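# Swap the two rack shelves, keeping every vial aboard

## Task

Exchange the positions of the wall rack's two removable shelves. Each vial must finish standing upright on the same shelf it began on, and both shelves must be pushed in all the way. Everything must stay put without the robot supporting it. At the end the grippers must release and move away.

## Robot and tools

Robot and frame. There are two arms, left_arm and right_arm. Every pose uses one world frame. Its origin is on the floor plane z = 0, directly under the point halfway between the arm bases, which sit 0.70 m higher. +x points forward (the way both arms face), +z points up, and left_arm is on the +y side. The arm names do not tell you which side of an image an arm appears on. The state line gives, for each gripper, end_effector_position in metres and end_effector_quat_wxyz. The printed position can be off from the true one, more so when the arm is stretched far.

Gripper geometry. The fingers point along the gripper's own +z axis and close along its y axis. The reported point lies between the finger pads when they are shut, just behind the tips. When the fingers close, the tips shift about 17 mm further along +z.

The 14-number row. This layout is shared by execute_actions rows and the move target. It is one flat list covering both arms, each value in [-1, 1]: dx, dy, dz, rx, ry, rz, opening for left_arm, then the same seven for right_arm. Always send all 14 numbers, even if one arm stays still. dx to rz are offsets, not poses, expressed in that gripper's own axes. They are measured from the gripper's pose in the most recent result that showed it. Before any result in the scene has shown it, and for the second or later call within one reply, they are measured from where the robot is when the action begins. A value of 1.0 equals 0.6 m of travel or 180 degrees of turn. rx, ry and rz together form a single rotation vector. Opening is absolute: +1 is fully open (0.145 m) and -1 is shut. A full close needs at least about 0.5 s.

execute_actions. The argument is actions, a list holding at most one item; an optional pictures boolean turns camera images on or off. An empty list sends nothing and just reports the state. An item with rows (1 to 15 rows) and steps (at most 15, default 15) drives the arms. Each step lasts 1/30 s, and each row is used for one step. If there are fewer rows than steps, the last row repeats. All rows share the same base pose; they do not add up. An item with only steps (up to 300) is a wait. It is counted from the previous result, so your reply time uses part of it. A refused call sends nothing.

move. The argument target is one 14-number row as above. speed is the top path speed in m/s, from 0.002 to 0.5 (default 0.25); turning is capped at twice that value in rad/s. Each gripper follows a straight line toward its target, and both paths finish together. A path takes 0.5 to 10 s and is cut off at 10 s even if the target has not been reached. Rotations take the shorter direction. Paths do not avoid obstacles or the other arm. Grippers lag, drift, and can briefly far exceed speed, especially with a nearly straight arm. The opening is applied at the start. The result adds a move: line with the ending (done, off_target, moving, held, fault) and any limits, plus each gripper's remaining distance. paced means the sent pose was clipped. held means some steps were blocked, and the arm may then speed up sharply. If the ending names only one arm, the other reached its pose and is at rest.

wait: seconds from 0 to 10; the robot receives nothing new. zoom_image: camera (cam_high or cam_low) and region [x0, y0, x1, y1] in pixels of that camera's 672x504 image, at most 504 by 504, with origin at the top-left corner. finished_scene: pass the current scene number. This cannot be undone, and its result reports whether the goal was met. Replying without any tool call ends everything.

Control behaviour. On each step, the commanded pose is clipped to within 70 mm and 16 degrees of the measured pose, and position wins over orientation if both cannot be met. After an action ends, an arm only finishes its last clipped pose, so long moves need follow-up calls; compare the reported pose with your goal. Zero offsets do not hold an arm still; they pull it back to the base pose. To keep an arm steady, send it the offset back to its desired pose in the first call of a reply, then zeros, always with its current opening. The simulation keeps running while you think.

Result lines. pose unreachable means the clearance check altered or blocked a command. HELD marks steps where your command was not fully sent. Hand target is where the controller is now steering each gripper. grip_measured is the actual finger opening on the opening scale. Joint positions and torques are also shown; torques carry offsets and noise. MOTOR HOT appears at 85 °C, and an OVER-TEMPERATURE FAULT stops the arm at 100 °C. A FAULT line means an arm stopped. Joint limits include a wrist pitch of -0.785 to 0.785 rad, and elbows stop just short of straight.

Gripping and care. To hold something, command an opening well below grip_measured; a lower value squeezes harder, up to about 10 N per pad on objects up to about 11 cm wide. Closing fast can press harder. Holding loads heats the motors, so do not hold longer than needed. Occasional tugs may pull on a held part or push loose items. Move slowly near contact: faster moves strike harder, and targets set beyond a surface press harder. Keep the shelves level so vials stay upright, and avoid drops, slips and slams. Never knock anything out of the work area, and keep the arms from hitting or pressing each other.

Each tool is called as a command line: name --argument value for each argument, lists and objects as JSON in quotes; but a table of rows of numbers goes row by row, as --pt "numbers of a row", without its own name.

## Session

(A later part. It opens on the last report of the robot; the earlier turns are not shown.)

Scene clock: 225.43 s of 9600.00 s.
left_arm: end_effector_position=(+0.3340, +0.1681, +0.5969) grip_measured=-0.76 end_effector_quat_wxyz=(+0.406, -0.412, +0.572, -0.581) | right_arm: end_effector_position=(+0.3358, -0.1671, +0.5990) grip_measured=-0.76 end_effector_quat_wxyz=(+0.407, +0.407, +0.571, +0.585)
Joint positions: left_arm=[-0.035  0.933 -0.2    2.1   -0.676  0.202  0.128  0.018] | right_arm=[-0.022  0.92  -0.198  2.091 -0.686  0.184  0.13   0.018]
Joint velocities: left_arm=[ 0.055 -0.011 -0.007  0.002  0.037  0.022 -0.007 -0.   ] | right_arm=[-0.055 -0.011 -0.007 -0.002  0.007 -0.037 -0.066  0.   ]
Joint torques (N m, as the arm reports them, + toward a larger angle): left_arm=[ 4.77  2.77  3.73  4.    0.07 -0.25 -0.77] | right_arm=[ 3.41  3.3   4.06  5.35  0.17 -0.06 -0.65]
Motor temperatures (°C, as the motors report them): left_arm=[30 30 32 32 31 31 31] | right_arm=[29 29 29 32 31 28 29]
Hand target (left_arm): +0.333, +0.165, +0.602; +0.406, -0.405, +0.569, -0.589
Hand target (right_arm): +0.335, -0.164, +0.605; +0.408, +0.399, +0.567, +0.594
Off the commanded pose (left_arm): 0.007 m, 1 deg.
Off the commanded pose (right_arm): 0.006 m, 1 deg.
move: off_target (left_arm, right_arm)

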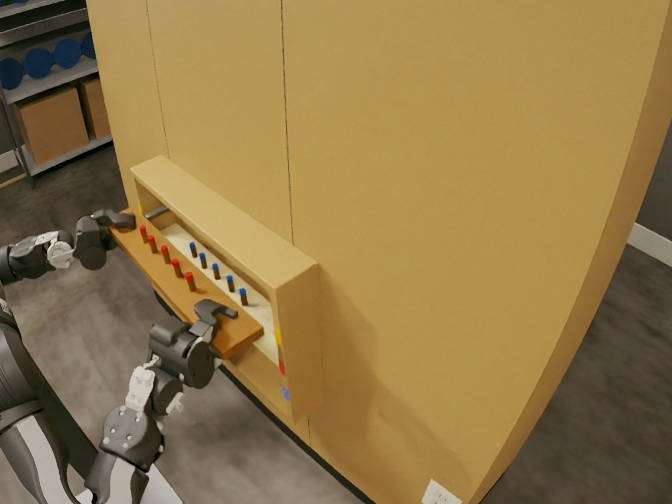

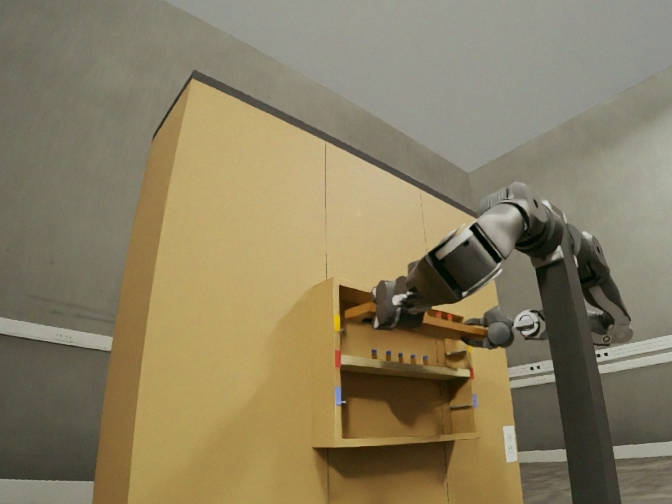

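move --target '[-0.0152,-0.005,0.0476,0.006,0,0,-1, -0.0175,0.0036,0.044,-0.006,0,0,-1]' --speed 0.03

Scene clock: 237.87 s of 9600.00 s.
left_arm: end_effector_position=(+0.3634, +0.1667, +0.5959) grip_measured=-0.76 end_effector_quat_wxyz=(+0.406, -0.411, +0.572, -0.582) | right_arm: end_effector_position=(+0.3639, -0.1691, +0.5977) grip_measured=-0.76 end_effector_quat_wxyz=(+0.409, +0.407, +0.570, +0.586)
Joint positions: left_arm=[ 0.134  0.82  -0.255  1.964 -0.732  0.127  0.203  0.018] | right_arm=[ 0.13   0.822 -0.243  1.956 -0.731  0.111  0.19   0.018]
Joint velocities: left_arm=[ 0.011  0.011 -0.007 -0.007 -0.081  0.051  0.066 -0.   ] | right_arm=[-0.077  0.055 -0.002 -0.002 -0.081 -0.007 -0.022  0.   ]
Joint torques (N m, as the arm reports them, + toward a larger angle): left_arm=[ 6.03  2.22  3.88  2.6   0.02 -0.06 -0.78] | right_arm=[ 4.46  2.88  3.79  3.79  0.13  0.05 -0.65]
Motor temperatures (°C, as the motors report them): left_arm=[30 30 32 33 31 31 31] | right_arm=[29 29 29 32 31 28 30]
Hand target (left_arm): +0.364, +0.167, +0.601; +0.410, -0.408, +0.566, -0.587
Hand target (right_arm): +0.364, -0.169, +0.602; +0.411, +0.403, +0.565, +0.591
Off the commanded pose (left_arm): 0.004 m, 1 deg.
Off the commanded pose (right_arm): 0.004 m, 1 deg.
After step 90, 8.20 s passed at rest.
move: off_target (left_arm, right_arm)

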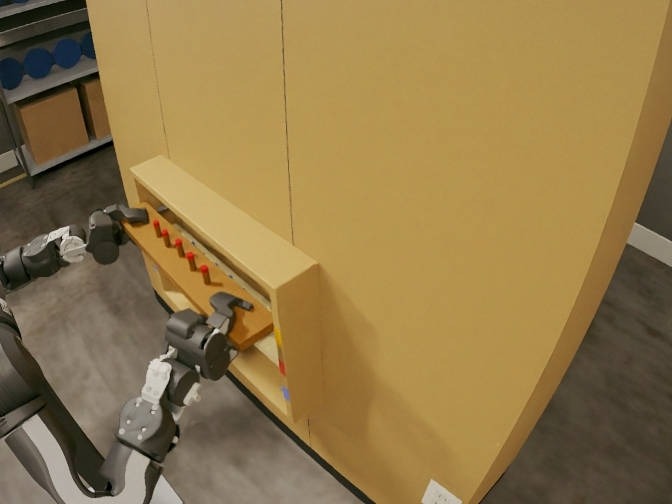

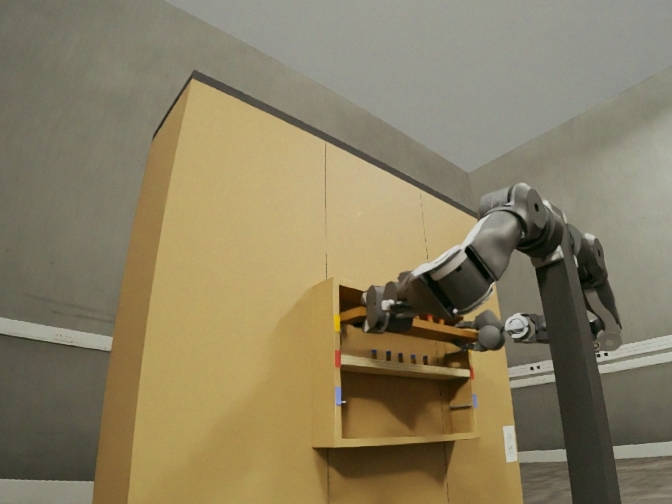

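move --target '[-0.0352,0.0192,0.0963,0.0035,0,0,-1, -0.0332,-0.0222,0.096,-0.003,0,0,-1]' --speed 0.05

move --target '[-0.0051,0.001,0.0144,0,0,0,-1, -0.0051,-0.0012,0.0144,0,0,0,-1]' --speed 0.013

execute_actions --actions '[{"rows":[[0,0,0,0,0,0,-1,0,0,0,0,0,0,-1],[0,0,0,0,0,0,-0.95,0,0,0,0,0,0,-0.95],[0,0,0,0,0,0,-0.85,0,0,0,0,0,0,-0.85],[0,0,0,0,0,0,-0.78,0,0,0,0,0,0,-0.78],[0,0,0,0,0,0,-0.73,0,0,0,0,0,0,-0.73],[0,0,0,0,0,0,-0.68,0,0,0,0,0,0,-0.68],[0,0,0,0,0,0,-0.6,0,0,0,0,0,0,-0.6],[0,0,0,0,0,0,-0.5,0,0,0,0,0,0,-0.5],[0,0,0,0,0,0,-0.4,0,0,0,0,0,0,-0.4]],"steps":12}]' --pictures false

move --target '[0.037,-0.004,-0.1035,0,0,0,-0.4, 0.037,0.0055,-0.1035,0,0,0,-0.4]' --speed 0.12

move --target '[-0.0015,0.121,0,0,0,0,-0.4, -0.0015,-0.122,-0.002,0,0,0,-0.4]' --speed 0.12

Scene clock: 269.17 s of 9600.00 s.
left_arm: end_effector_position=(+0.4246, +0.1667, +0.5823) grip_measured=-0.76 end_effector_quat_wxyz=(+0.406, -0.411, +0.572, -0.582) | right_arm: end_effector_position=(+0.4247, -0.1690, +0.5832) grip_measured=-0.76 end_effector_quat_wxyz=(+0.408, +0.408, +0.569, +0.586)
Joint positions: left_arm=[ 0.394  0.619 -0.324  1.614 -0.844 -0.04   0.221  0.018] | right_arm=[ 0.391  0.624 -0.321  1.606 -0.84  -0.05   0.202  0.018]
Joint velocities: left_arm=[ 0.055 -0.077 -0.007 -0.017 -0.037  0.022  0.051  0.   ] | right_arm=[-0.011 -0.011 -0.002 -0.007 -0.022 -0.051 -0.051 -0.   ]
Joint torques (N m, as the arm reports them, + toward a larger angle): left_arm=[ 7.51  1.45  3.39  2.52  0.06 -0.07 -0.81] | right_arm=[ 5.68  2.42  3.31  3.6   0.13  0.09 -0.67]
Motor temperatures (°C, as the motors report them): left_arm=[30 30 32 32 31 31 31] | right_arm=[29 29 29 32 31 28 30]
Hand target (left_arm): +0.425, +0.167, +0.586; +0.409, -0.408, +0.568, -0.586
Hand target (right_arm): +0.425, -0.169, +0.586; +0.410, +0.405, +0.566, +0.589
Off the commanded pose (left_arm): 0.002 m, 1 deg.
Off the commanded pose (right_arm): 0.002 m, 1 deg.
After step 90, 26.80 s passed at rest.
move: done

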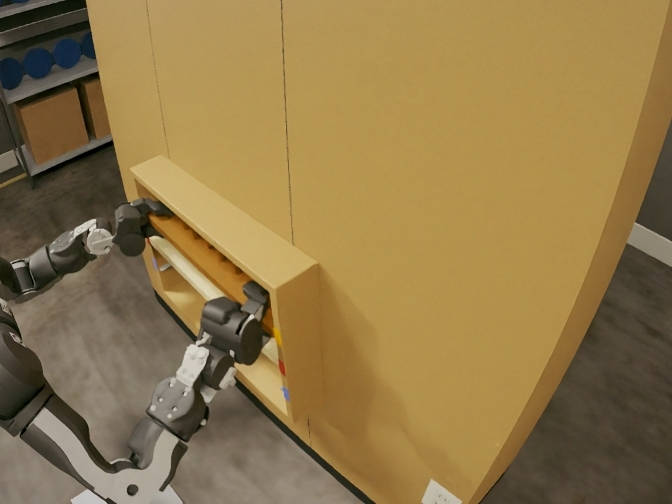

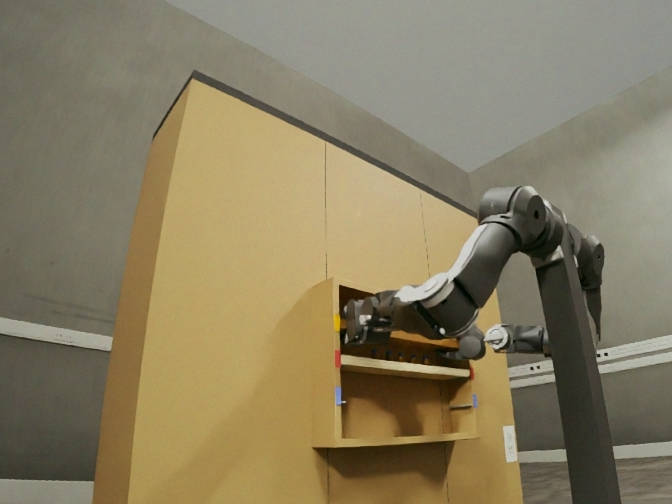

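Scene clock: 270.10 s of 9600.00 s.
left_arm: end_effector_position=(+0.4316, +0.1666, +0.5819) grip_measured=-0.76 end_effector_quat_wxyz=(+0.404, -0.408, +0.573, -0.584) | right_arm: end_effector_position=(+0.4317, -0.1691, +0.5826) grip_measured=-0.76 end_effector_quat_wxyz=(+0.406, +0.406, +0.569, +0.588)
Joint positions: left_arm=[ 0.423  0.597 -0.324  1.568 -0.856 -0.07   0.217  0.018] | right_arm=[ 0.42   0.602 -0.321  1.56  -0.851 -0.079  0.199  0.018]
Joint velocities: left_arm=[-0.033 -0.077  0.027 -0.012 -0.11  -0.037 -0.007 -0.   ] | right_arm=[-0.055 -0.055 -0.012  0.002 -0.007  0.051  0.007 -0.   ]
Joint torques (N m, as the arm reports them, + toward a larger angle): left_arm=[ 9.03  0.56  2.14  1.04 -0.05  0.12 -0.38] | right_arm=[ 7.46  1.54  2.17  2.22  0.08  0.3  -0.35]
Motor temperatures (°C, as the motors report them): left_arm=[31 30 32 32 31 31 31] | right_arm=[29 29 29 32 31 28 30]
Hand target (left_arm): +0.434, +0.167, +0.582; +0.406, -0.411, +0.572, -0.582
Hand target (right_arm): +0.434, -0.169, +0.582; +0.407, +0.408, +0.569, +0.586
Off the commanded pose (left_arm): 0.002 m, 0 deg.
Off the commanded pose (right_arm): 0.002 m, 0 deg.
move: done

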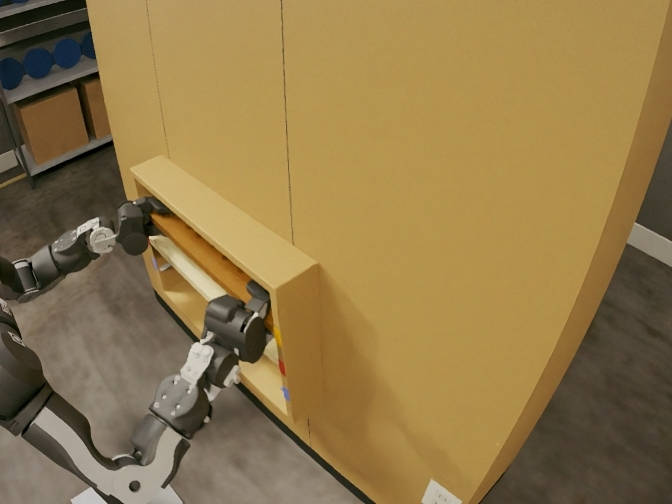

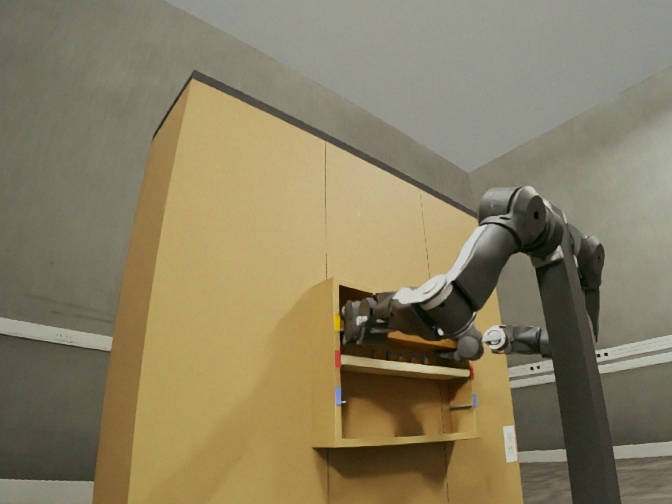

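Scene clock: 270.50 s of 9600.00 s.
left_arm: end_effector_position=(+0.4314, +0.1664, +0.5821) grip_measured=-0.40 end_effector_quat_wxyz=(+0.404, -0.408, +0.573, -0.585) | right_arm: end_effector_position=(+0.4316, -0.1691, +0.5828) grip_measured=-0.40 end_effector_quat_wxyz=(+0.406, +0.406, +0.569, +0.588)
Joint positions: left_arm=[ 0.422  0.597 -0.324  1.568 -0.856 -0.071  0.216  0.045] | right_arm=[ 0.42   0.602 -0.321  1.561 -0.851 -0.079  0.198  0.045]
Joint velocities: left_arm=[ 0.011  0.011 -0.022 -0.002  0.007  0.007 -0.022  0.   ] | right_arm=[ 0.011  0.033 -0.002  0.007 -0.051  0.007 -0.007 -0.   ]
Joint torques (N m, as the arm reports them, + toward a larger angle): left_arm=[ 6.97  1.78  2.72  2.63  0.11 -0.04 -0.5 ] | right_arm=[ 5.46  2.67  2.95  3.86  0.2   0.18 -0.41]
Motor temperatures (°C, as the motors report them): left_arm=[31 30 32 32 31 31 31] | right_arm=[29 29 29 32 31 28 30]
Hand target (left_arm): +0.432, +0.166, +0.582; +0.404, -0.408, +0.573, -0.584
Hand target (right_arm): +0.432, -0.169, +0.583; +0.406, +0.406, +0.569, +0.588
Off the commanded pose (left_arm): 0.000 m, 0 deg.
Off the commanded pose (right_arm): 0.000 m, 0 deg.
Steps of this call (steps 1 to 12: all 12 steps of this action). Readings (end_effector_position):
1: left_arm (+0.4315, +0.1665, +0.5821) | right_arm (+0.4316, -0.1691, +0.5828)
2: left_arm (+0.4314, +0.1665, +0.5821) | right_arm (+0.4316, -0.1691, +0.5828)
4: left_arm (+0.4314, +0.1664, +0.5821) | right_arm (+0.4316, -0.1691, +0.5828)
8: left_arm (+0.4314, +0.1664, +0.5821) | right_arm (+0.4316, -0.1691, +0.5828)
12: the state above

Scene clock: 271.53 s of 9600.00 s.
left_arm: end_effector_position=(+0.3648, +0.1659, +0.5807) grip_measured=-0.40 end_effector_quat_wxyz=(+0.401, -0.408, +0.576, -0.584) | right_arm: end_effector_position=(+0.3651, -0.1681, +0.5826) grip_measured=-0.40 end_effector_quat_wxyz=(+0.405, +0.406, +0.573, +0.586)
Joint positions: left_arm=[ 0.088  0.709 -0.184  1.916 -0.825  0.019  0.224  0.045] | right_arm=[ 0.088  0.72  -0.185  1.911 -0.817  0.019  0.204  0.045]
Joint velocities: left_arm=[ 0.011 -0.011 -0.002 -0.007 -0.022  0.022  0.037 -0.   ] | right_arm=[-0.077 -0.033 -0.007  0.012 -0.037 -0.022 -0.051 -0.   ]
Joint torques (N m, as the arm reports them, + toward a larger angle): left_arm=[ 5.43  2.51  3.59  3.01  0.1   0.04 -0.51] | right_arm=[ 3.91  3.33  3.87  4.22  0.2   0.24 -0.42]
Motor temperatures (°C, as the motors report them): left_arm=[31 30 32 32 31 31 31] | right_arm=[29 29 29 32 31 28 30]
Hand target (left_arm): +0.365, +0.167, +0.583; +0.404, -0.408, +0.573, -0.584
Hand target (right_arm): +0.366, -0.169, +0.585; +0.407, +0.406, +0.570, +0.587
Off the commanded pose (left_arm): 0.004 m, 1 deg.
Off the commanded pose (right_arm): 0.003 m, 0 deg.
move: off_target (left_arm)

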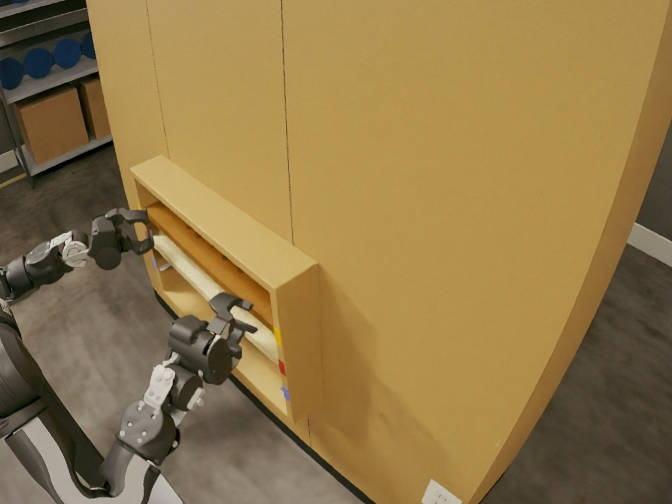

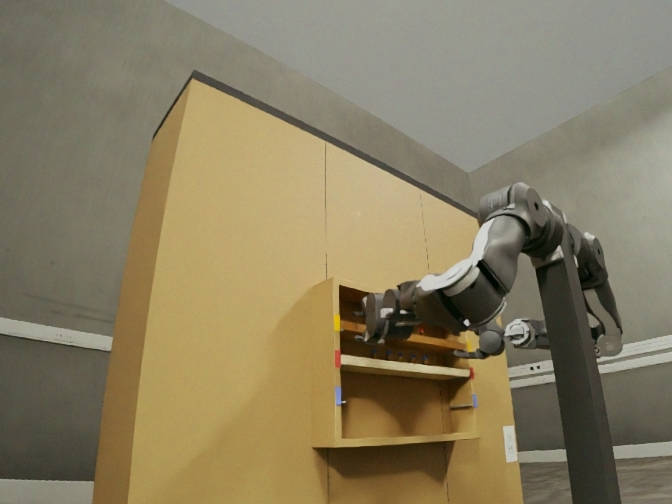

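Scene clock: 272.47 s of 9600.00 s.
left_arm: end_effector_position=(+0.3660, +0.1680, +0.5062) grip_measured=-0.40 end_effector_quat_wxyz=(+0.402, -0.412, +0.577, -0.579) | right_arm: end_effector_position=(+0.3655, -0.1704, +0.5074) grip_measured=-0.40 end_effector_quat_wxyz=(+0.404, +0.411, +0.573, +0.583)
Joint positions: left_arm=[ 0.022  0.613 -0.267  1.667 -0.964 -0.071 -0.044  0.045] | right_arm=[ 0.019  0.619 -0.264  1.663 -0.956 -0.074 -0.063  0.045]
Joint velocities: left_arm=[ 0.011 -0.077 -0.012 -0.017 -0.007 -0.022 -0.022  0.   ] | right_arm=[-0.033  0.011 -0.007 -0.007 -0.022  0.007 -0.022 -0.   ]
Joint torques (N m, as the arm reports them, + toward a larger angle): left_arm=[ 5.16  2.1   2.54  3.24  0.06 -0.14 -0.74] | right_arm=[ 3.69  2.84  2.64  4.46  0.15  0.05 -0.6 ]
Motor temperatures (°C, as the motors report them): left_arm=[30 30 32 32 31 31 31] | right_arm=[29 29 29 32 31 28 30]
Hand target (left_arm): +0.366, +0.167, +0.508; +0.403, -0.409, +0.575, -0.583
Hand target (right_arm): +0.366, -0.170, +0.509; +0.405, +0.408, +0.571, +0.586
Off the commanded pose (left_arm): 0.003 m, 1 deg.
Off the commanded pose (right_arm): 0.003 m, 1 deg.
move: done

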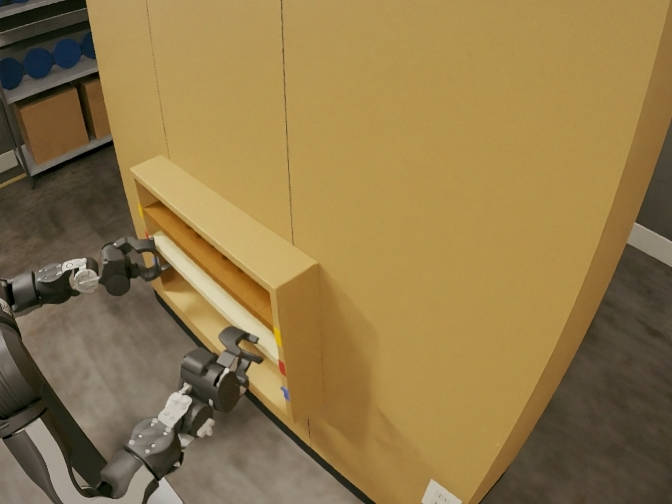

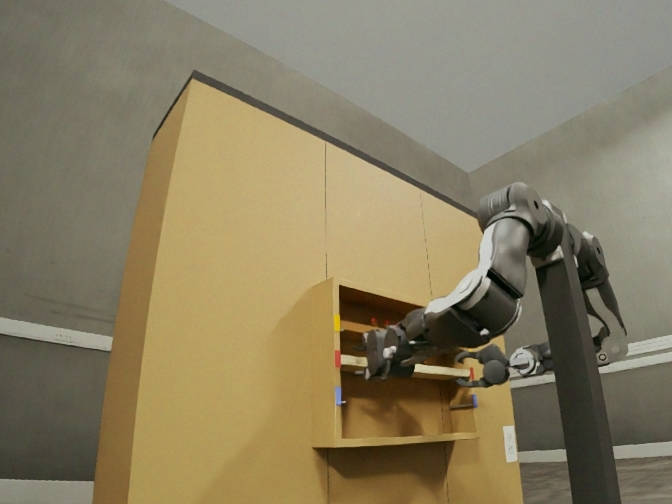

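execute_actions --actions '[]'

Scene clock: 303.97 s of 9600.00 s.
left_arm: end_effector_position=(+0.3660, +0.1680, +0.5063) grip_measured=-0.40 end_effector_quat_wxyz=(+0.402, -0.412, +0.577, -0.580) | right_arm: end_effector_position=(+0.3655, -0.1704, +0.5074) grip_measured=-0.40 end_effector_quat_wxyz=(+0.404, +0.411, +0.573, +0.583)
Joint positions: left_arm=[ 0.022  0.613 -0.267  1.667 -0.964 -0.071 -0.045  0.045] | right_arm=[ 0.019  0.619 -0.264  1.663 -0.956 -0.074 -0.063  0.045]
Joint velocities: left_arm=[-0.011  0.011 -0.002 -0.002 -0.081 -0.066  0.095 -0.   ] | right_arm=[-0.011 -0.055 -0.002 -0.002 -0.037 -0.022  0.051  0.   ]
Joint torques (N m, as the arm reports them, + toward a larger angle): left_arm=[ 5.17  2.09  2.5   3.23  0.06 -0.14 -0.73] | right_arm=[ 3.66  2.87  2.67  4.46  0.16  0.06 -0.6 ]
Motor temperatures (°C, as the motors report them): left_arm=[30 30 32 32 31 31 31] | right_arm=[29 29 29 32 31 28 30]
Hand target (left_arm): +0.366, +0.167, +0.509; +0.403, -0.409, +0.575, -0.583
Hand target (right_arm): +0.366, -0.170, +0.509; +0.405, +0.408, +0.571, +0.586
Off the commanded pose (left_arm): 0.003 m, 1 deg.
Off the commanded pose (right_arm): 0.003 m, 1 deg.
Steps of this call (steps 1 to 90: nothing new was sent; then 28.50 s passed at rest). Readings (end_effector_position):
1: left_arm (+0.3660, +0.1680, +0.5062) | right_arm (+0.3655, -0.1704, +0.5074)
2: left_arm (+0.3660, +0.1680, +0.5062) | right_arm (+0.3655, -0.1704, +0.5074)
4: left_arm (+0.3660, +0.1680, +0.5063) | right_arm (+0.3655, -0.1704, +0.5074)
8: left_arm (+0.3660, +0.1680, +0.5063) | right_arm (+0.3655, -0.1704, +0.5074)
90: the state above

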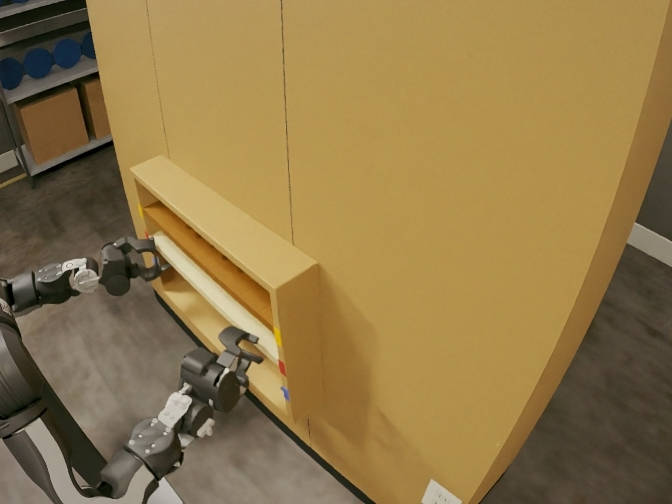

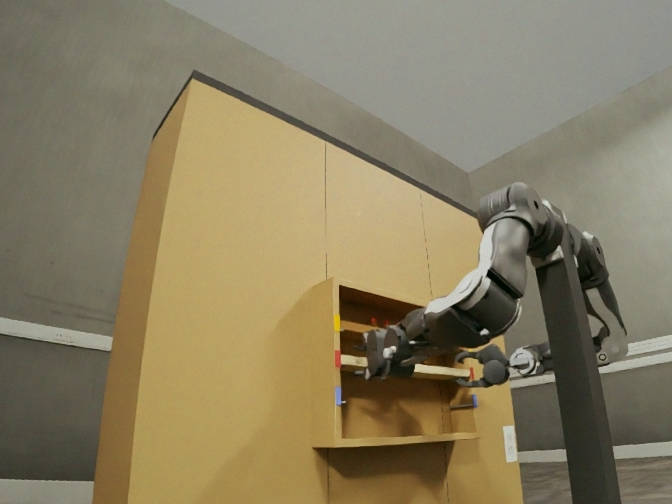

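move --target '[-0.035,-0.005,0.098,0.004,0.001,0.0015,-0.4,-0.0345,0.0035,0.099,-0.003,0.002,-0.002,-0.4]' --speed 0.07

Scene clock: 311.13 s of 9600.00 s.
left_arm: end_effector_position=(+0.4287, +0.1682, +0.5089) grip_measured=-0.40 end_effector_quat_wxyz=(+0.405, -0.409, +0.575, -0.581) | right_arm: end_effector_position=(+0.4286, -0.1705, +0.5097) grip_measured=-0.40 end_effector_quat_wxyz=(+0.405, +0.407, +0.572, +0.585)
Joint positions: left_arm=[ 0.333  0.519 -0.359  1.349 -0.98  -0.153 -0.046  0.045] | right_arm=[ 0.334  0.526 -0.36   1.341 -0.97  -0.163 -0.062  0.045]
Joint velocities: left_arm=[ 0.011  0.011 -0.007  0.007 -0.066  0.022  0.022  0.   ] | right_arm=[ 0.033  0.033  0.007  0.002 -0.007  0.037  0.037 -0.   ]
Joint torques (N m, as the arm reports them, + toward a larger angle): left_arm=[ 6.59  1.53  2.14  2.8   0.15 -0.09 -0.72] | right_arm=[ 5.06  2.34  2.23  3.93  0.22  0.05 -0.57]
Motor temperatures (°C, as the motors report them): left_arm=[30 30 32 32 31 31 31] | right_arm=[29 29 29 32 31 28 30]
Hand target (left_arm): +0.429, +0.167, +0.509; +0.405, -0.407, +0.575, -0.583
Hand target (right_arm): +0.428, -0.169, +0.510; +0.405, +0.406, +0.572, +0.587
Off the commanded pose (left_arm): 0.000 m, 0 deg.
Off the commanded pose (right_arm): 0.001 m, 0 deg.
After step 90, 3.03 s passed at rest.
move: done

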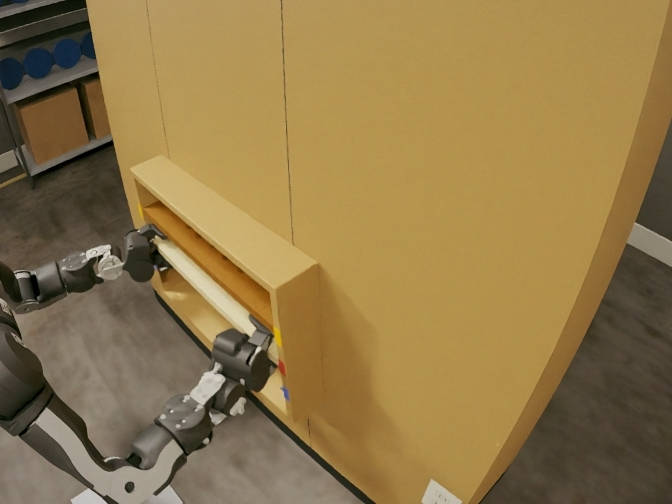

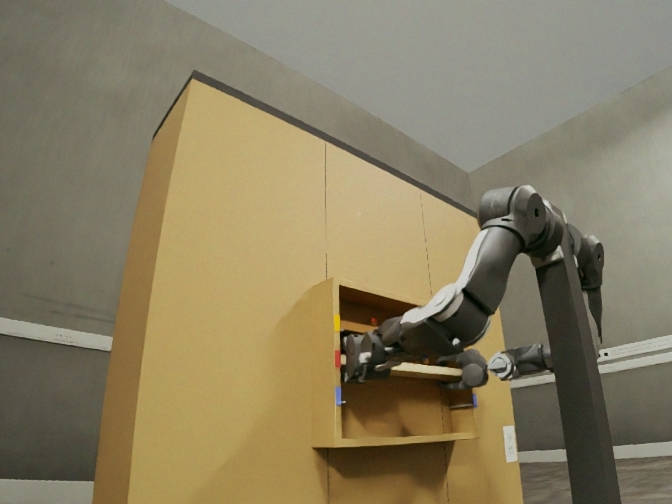

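execute_actions --actions '[{"rows":[[0,0.001,0,0,0,0,-0.46,0,-0.001,0,0,0,0,-0.46],[0,0.002,0,0,0,0,-0.52,0,-0.002,0,0,0,0,-0.52],[0,0.002,0,0,0,0,-0.57,0,-0.002,0,0,0,0,-0.57],[0,0.002,0,0,0,0,-0.62,0,-0.002,0,0,0,0,-0.62],[0,0.002,0,0,0,0,-0.66,0,-0.002,0,0,0,0,-0.66],[0,0.002,0,0,0,0,-0.69,0,-0.002,0,0,0,0,-0.69],[0,0.002,0,0,0,0,-0.72,0,-0.002,0,0,0,0,-0.72],[0,0.002,0,0,0,0,-0.74,0,-0.002,0,0,0,0,-0.74],[0,0.002,0,0,0,0,-0.76,0,-0.002,0,0,0,0,-0.76],[0,0.002,0,0,0,0,-0.78,0,-0.002,0,0,0,0,-0.78],[0,0.002,0,0,0,0,-0.81,0,-0.002,0,0,0,0,-0.81],[0,0.002,0,0,0,0,-0.85,0,-0.002,0,0,0,0,-0.85],[0,0.002,0,0,0,0,-0.9,0,-0.002,0,0,0,0,-0.9],[0,0.002,0,0,0,0,-0.95,0,-0.002,0,0,0,0,-0.95],[0,0.002,0,0,0,0,-1,0,-0.002,0,0,0,0,-1]],"steps":15}]' --pictures false

move --target '[0.0527,-0.0275,-0.1459,0.011,0,0,-1,0.0529,0.0285,-0.1455,-0.011,0,0,-1]' --speed 0.05

Scene clock: 325.67 s of 9600.00 s.
left_arm: end_effector_position=(+0.4288, +0.1686, +0.5077) grip_measured=-0.76 end_effector_quat_wxyz=(+0.405, -0.410, +0.576, -0.580) | right_arm: end_effector_position=(+0.4286, -0.1710, +0.5081) grip_measured=-0.76 end_effector_quat_wxyz=(+0.404, +0.409, +0.573, +0.584)
Joint positions: left_arm=[ 0.333  0.518 -0.359  1.345 -0.981 -0.154 -0.046  0.018] | right_arm=[ 0.333  0.526 -0.36   1.338 -0.97  -0.163 -0.061  0.018]
Joint velocities: left_arm=[-0.011 -0.011 -0.007  0.002  0.007  0.007  0.007  0.   ] | right_arm=[-0.077  0.011  0.002 -0.017  0.007 -0.081  0.037  0.   ]
Joint torques (N m, as the arm reports them, + toward a larger angle): left_arm=[ 6.54  1.56  2.28  2.74  0.11 -0.08 -0.67] | right_arm=[ 5.19  2.53  2.43  4.07  0.18  0.11 -0.55]
Motor temperatures (°C, as the motors report them): left_arm=[31 30 32 32 31 31 31] | right_arm=[29 29 29 32 31 28 30]
Hand target (left_arm): +0.429, +0.168, +0.508; +0.405, -0.409, +0.575, -0.581
Hand target (right_arm): +0.429, -0.171, +0.509; +0.405, +0.408, +0.572, +0.585
Off the commanded pose (left_arm): 0.000 m, 0 deg.
Off the commanded pose (right_arm): 0.001 m, 0 deg.
Steps of this call (steps 1 to 90: nothing new was sent; then 11.03 s passed at rest; steps 91 to 105: all 15 steps of this action). Readings (end_effector_position):
91: left_arm (+0.4287, +0.1681, +0.5089) | right_arm (+0.4286, -0.1705, +0.5097)
92: left_arm (+0.4288, +0.1682, +0.5086) | right_arm (+0.4286, -0.1707, +0.5093)
94: left_arm (+0.4288, +0.1686, +0.5080) | right_arm (+0.4287, -0.1710, +0.5089)
98: left_arm (+0.4288, +0.1686, +0.5080) | right_arm (+0.4287, -0.1710, +0.5084)
105: the state above

Scene clock: 328.03 s of 9600.00 s.
left_arm: end_effector_position=(+0.3349, +0.1696, +0.5155) grip_measured=-0.76 end_effector_quat_wxyz=(+0.405, -0.412, +0.574, -0.581) | right_arm: end_effector_position=(+0.3352, -0.1713, +0.5165) grip_measured=-0.76 end_effector_quat_wxyz=(+0.406, +0.409, +0.572, +0.583)
Joint positions: left_arm=[-0.148  0.645 -0.181  1.829 -0.967 -0.042 -0.044  0.018] | right_arm=[-0.147  0.658 -0.184  1.824 -0.955 -0.045 -0.059  0.018]
Joint velocities: left_arm=[-0.033  0.011 -0.007 -0.007 -0.022 -0.007  0.007 -0.   ] | right_arm=[ 0.055 -0.011  0.002 -0.007 -0.037 -0.007  0.007 -0.   ]
Joint torques (N m, as the arm reports them, + toward a larger angle): left_arm=[ 4.42  2.01  3.89  4.91  0.11 -0.11 -1.04] | right_arm=[ 3.02  2.64  4.16  6.2   0.17  0.12 -0.87]
Motor temperatures (°C, as the motors report them): left_arm=[31 30 32 33 31 31 31] | right_arm=[29 29 29 32 31 28 30]
Hand target (left_arm): +0.336, +0.169, +0.524; +0.412, -0.404, +0.565, -0.589
Hand target (right_arm): +0.336, -0.171, +0.525; +0.413, +0.402, +0.563, +0.592
Off the commanded pose (left_arm): 0.009 m, 2 deg.
Off the commanded pose (right_arm): 0.008 m, 2 deg.
move: off_target (left_arm, right_arm)

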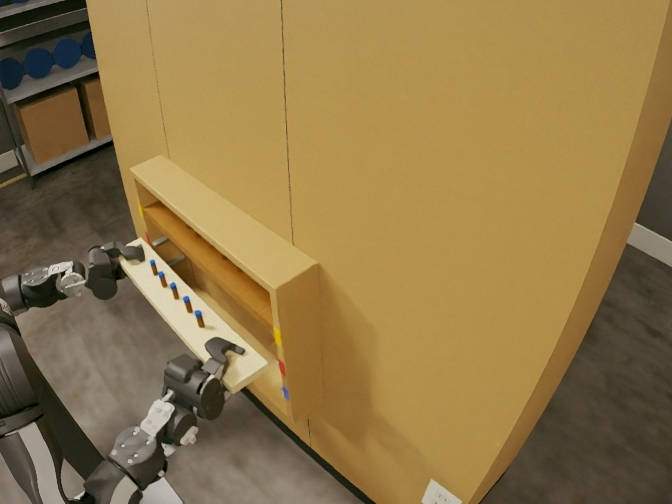

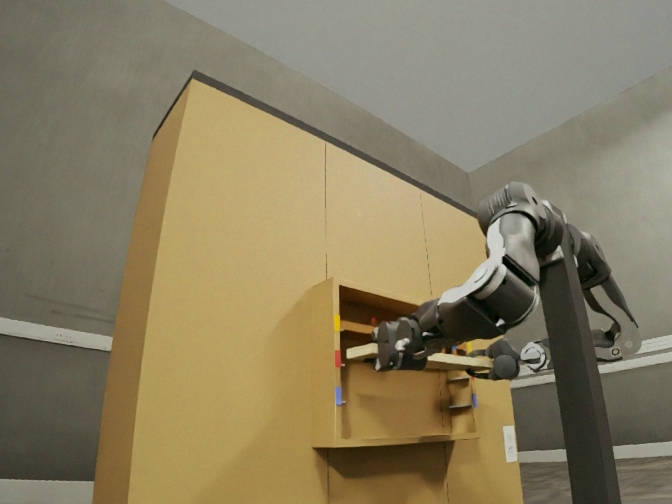

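move --target '[-0.0015,0.1,-0.0005,0.009,0,0,-1,-0.001,-0.102,-0.002,-0.009,0,0,-1]' --speed 0.06

Scene clock: 333.53 s of 9600.00 s.
left_arm: end_effector_position=(+0.3339, +0.1699, +0.4490) grip_measured=-0.76 end_effector_quat_wxyz=(+0.407, -0.411, +0.574, -0.580) | right_arm: end_effector_position=(+0.3334, -0.1723, +0.4487) grip_measured=-0.76 end_effector_quat_wxyz=(+0.406, +0.411, +0.571, +0.583)
Joint positions: left_arm=[-0.135  0.487 -0.202  1.527 -1.15  -0.172 -0.273  0.018] | right_arm=[-0.136  0.498 -0.207  1.518 -1.134 -0.174 -0.29   0.018]
Joint velocities: left_arm=[-0.099  0.099  0.002  0.017 -0.037  0.007 -0.037  0.   ] | right_arm=[-0.099 -0.055 -0.012 -0.002 -0.066 -0.095 -0.022  0.   ]
Joint torques (N m, as the arm reports them, + toward a larger angle): left_arm=[ 4.99  1.57  3.06  3.79  0.27 -0.14 -1.1 ] | right_arm=[ 3.43  2.58  3.14  4.95  0.26  0.05 -0.88]
Motor temperatures (°C, as the motors report them): left_arm=[30 30 32 33 31 31 31] | right_arm=[29 29 29 32 31 28 30]
Hand target (left_arm): +0.336, +0.171, +0.456; +0.413, -0.405, +0.565, -0.588
Hand target (right_arm): +0.335, -0.173, +0.455; +0.413, +0.405, +0.563, +0.591
Off the commanded pose (left_arm): 0.007 m, 2 deg.
Off the commanded pose (right_arm): 0.007 m, 2 deg.
After step 90, 1.23 s passed at rest.
move: off_target (left_arm, right_arm)

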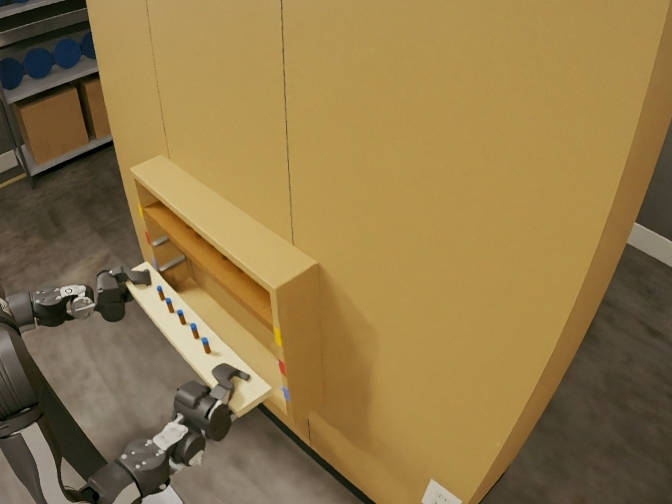

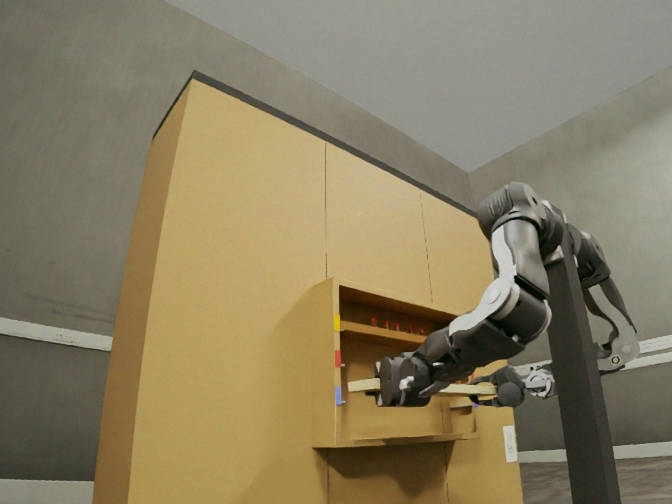

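Centre −0.0012, same as at grasp. Slow entry.

move --target '[-0.0155,-0.005,0.0445,0.0065,0,0,-1,-0.0155,0.0055,0.0452,-0.0065,0,0,-1]' --speed 0.03

Scene clock: 339.73 s of 9600.00 s.
left_arm: end_effector_position=(+0.3610, +0.1699, +0.4487) grip_measured=-0.76 end_effector_quat_wxyz=(+0.409, -0.409, +0.572, -0.581) | right_arm: end_effector_position=(+0.3607, -0.1721, +0.4484) grip_measured=-0.76 end_effector_quat_wxyz=(+0.407, +0.410, +0.569, +0.585)
Joint positions: left_arm=[-0.01   0.438 -0.204  1.41  -1.178 -0.215 -0.257  0.018] | right_arm=[-0.009  0.448 -0.209  1.401 -1.161 -0.22  -0.27   0.018]
Joint velocities: left_arm=[-0.011  0.011  0.002 -0.012 -0.066 -0.037  0.007 -0.   ] | right_arm=[-0.077  0.011  0.002  0.017  0.022  0.022  0.007 -0.   ]
Joint torques (N m, as the arm reports them, + toward a larger angle): left_arm=[ 5.54  1.39  2.09  3.5   0.27 -0.15 -0.74] | right_arm=[ 4.16  2.32  2.36  4.74  0.33  0.06 -0.63]
Motor temperatures (°C, as the motors report them): left_arm=[30 30 32 33 31 31 31] | right_arm=[29 29 29 32 31 28 30]
Hand target (left_arm): +0.362, +0.169, +0.452; +0.411, -0.406, +0.568, -0.586
Hand target (right_arm): +0.362, -0.172, +0.452; +0.410, +0.407, +0.565, +0.589
Off the commanded pose (left_arm): 0.004 m, 1 deg.
Off the commanded pose (right_arm): 0.004 m, 1 deg.
After step 90, 2.00 s passed at rest.
move: off_target (left_arm, right_arm)

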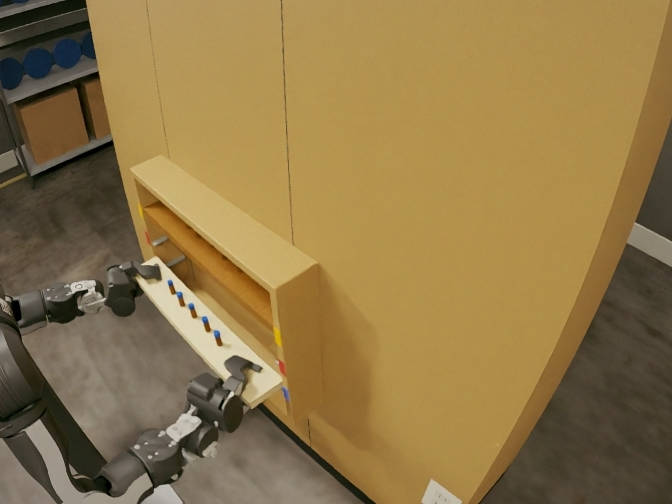

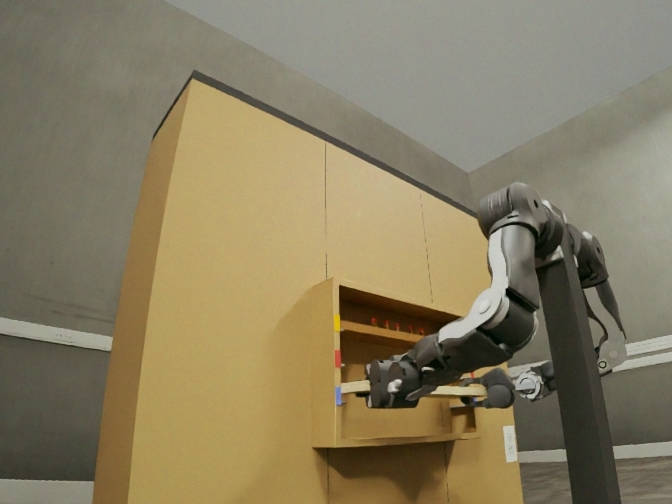

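move --target '[-0.036,0.0235,0.102,0.002,0,0,-1,-0.0355,-0.0235,0.1025,-0.0015,0,0,-1]' --speed 0.05

Scene clock: 351.73 s of 9600.00 s.
left_arm: end_effector_position=(+0.4259, +0.1699, +0.4332) grip_measured=-0.76 end_effector_quat_wxyz=(+0.410, -0.410, +0.574, -0.579) | right_arm: end_effector_position=(+0.4254, -0.1711, +0.4325) grip_measured=-0.76 end_effector_quat_wxyz=(+0.405, +0.413, +0.571, +0.583)
Joint positions: left_arm=[ 0.322  0.324 -0.24   0.97  -1.274 -0.312 -0.34   0.018] | right_arm=[ 0.323  0.325 -0.236  0.961 -1.265 -0.326 -0.346  0.018]
Joint velocities: left_arm=[-0.077  0.011 -0.032 -0.002  0.007  0.051 -0.066 -0.   ] | right_arm=[-0.099 -0.011 -0.002 -0.012 -0.051 -0.037  0.066 -0.   ]
Joint torques (N m, as the arm reports them, + toward a larger angle): left_arm=[ 7.12  1.1   1.37  3.02  0.19 -0.1  -0.88] | right_arm=[ 5.54  2.    1.48  4.25  0.28  0.1  -0.74]
Motor temperatures (°C, as the motors report them): left_arm=[30 30 32 33 31 31 31] | right_arm=[29 29 29 32 31 28 30]
Hand target (left_arm): +0.426, +0.169, +0.436; +0.412, -0.407, +0.571, -0.582
Hand target (right_arm): +0.426, -0.171, +0.435; +0.408, +0.409, +0.567, +0.587
Off the commanded pose (left_arm): 0.002 m, 1 deg.
Off the commanded pose (right_arm): 0.003 m, 1 deg.
After step 90, 7.43 s passed at rest.
move: done

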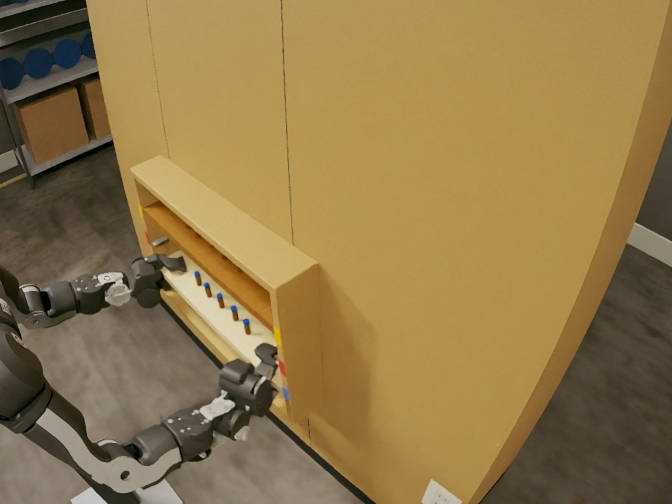

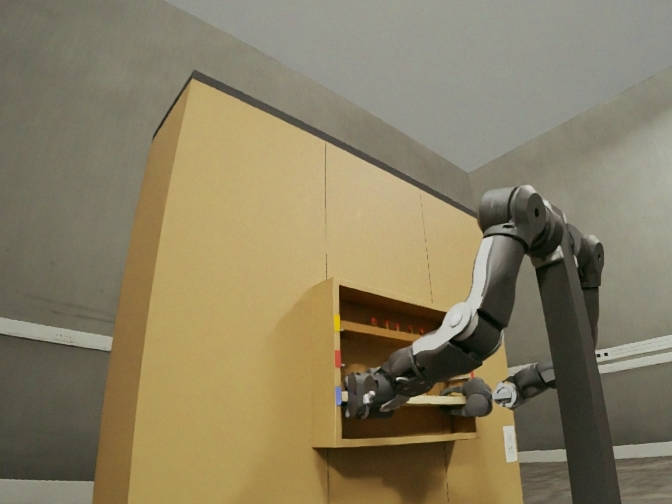

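move --target '[-0.0053,0.0005,0.015,0,0,0,-1,-0.0055,0.0005,0.0157,0,0,0,-1]' --speed 0.013

Scene clock: 357.73 s of 9600.00 s.
left_arm: end_effector_position=(+0.4339, +0.1700, +0.4329) grip_measured=-0.76 end_effector_quat_wxyz=(+0.409, -0.409, +0.573, -0.581) | right_arm: end_effector_position=(+0.4327, -0.1708, +0.4322) grip_measured=-0.76 end_effector_quat_wxyz=(+0.404, +0.411, +0.569, +0.587)
Joint positions: left_arm=[ 0.368  0.31  -0.24   0.904 -1.291 -0.33  -0.362  0.018] | right_arm=[ 0.366  0.31  -0.236  0.896 -1.282 -0.347 -0.372  0.018]
Joint velocities: left_arm=[ 0.011 -0.099 -0.002 -0.002 -0.051 -0.007 -0.066 -0.   ] | right_arm=[-0.055 -0.055 -0.002 -0.002 -0.037  0.037  0.022 -0.   ]
Joint torques (N m, as the arm reports them, + toward a larger angle): left_arm=[ 8.36  0.54  1.21  2.26  0.18  0.05 -0.37] | right_arm=[ 7.76  1.48  1.36  3.44  0.29  0.32 -0.15]
Motor temperatures (°C, as the motors report them): left_arm=[31 30 32 33 31 31 31] | right_arm=[29 29 29 32 31 28 30]
Hand target (left_arm): +0.436, +0.170, +0.433; +0.410, -0.410, +0.574, -0.579
Hand target (right_arm): +0.435, -0.171, +0.433; +0.405, +0.413, +0.570, +0.583
Off the commanded pose (left_arm): 0.002 m, 0 deg.
Off the commanded pose (right_arm): 0.003 m, 1 deg.
After step 90, 2.00 s passed at rest.
move: done

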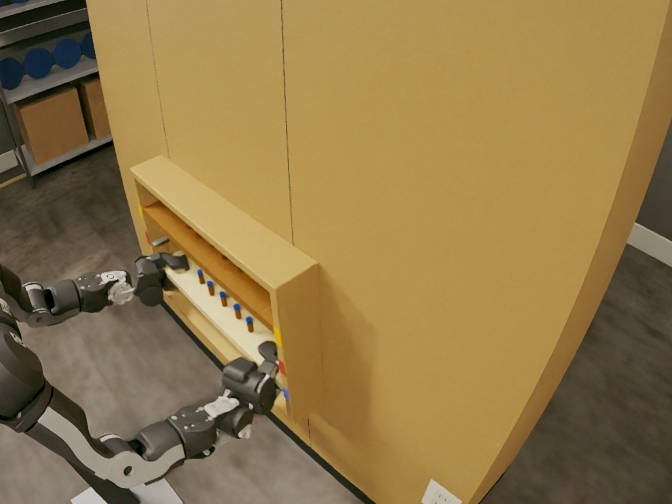

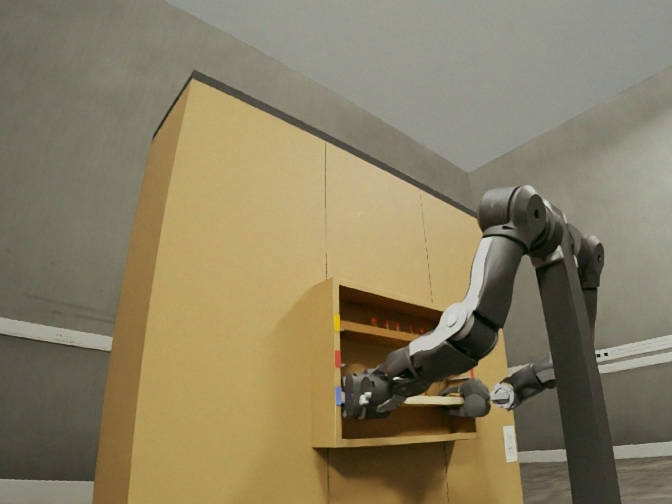

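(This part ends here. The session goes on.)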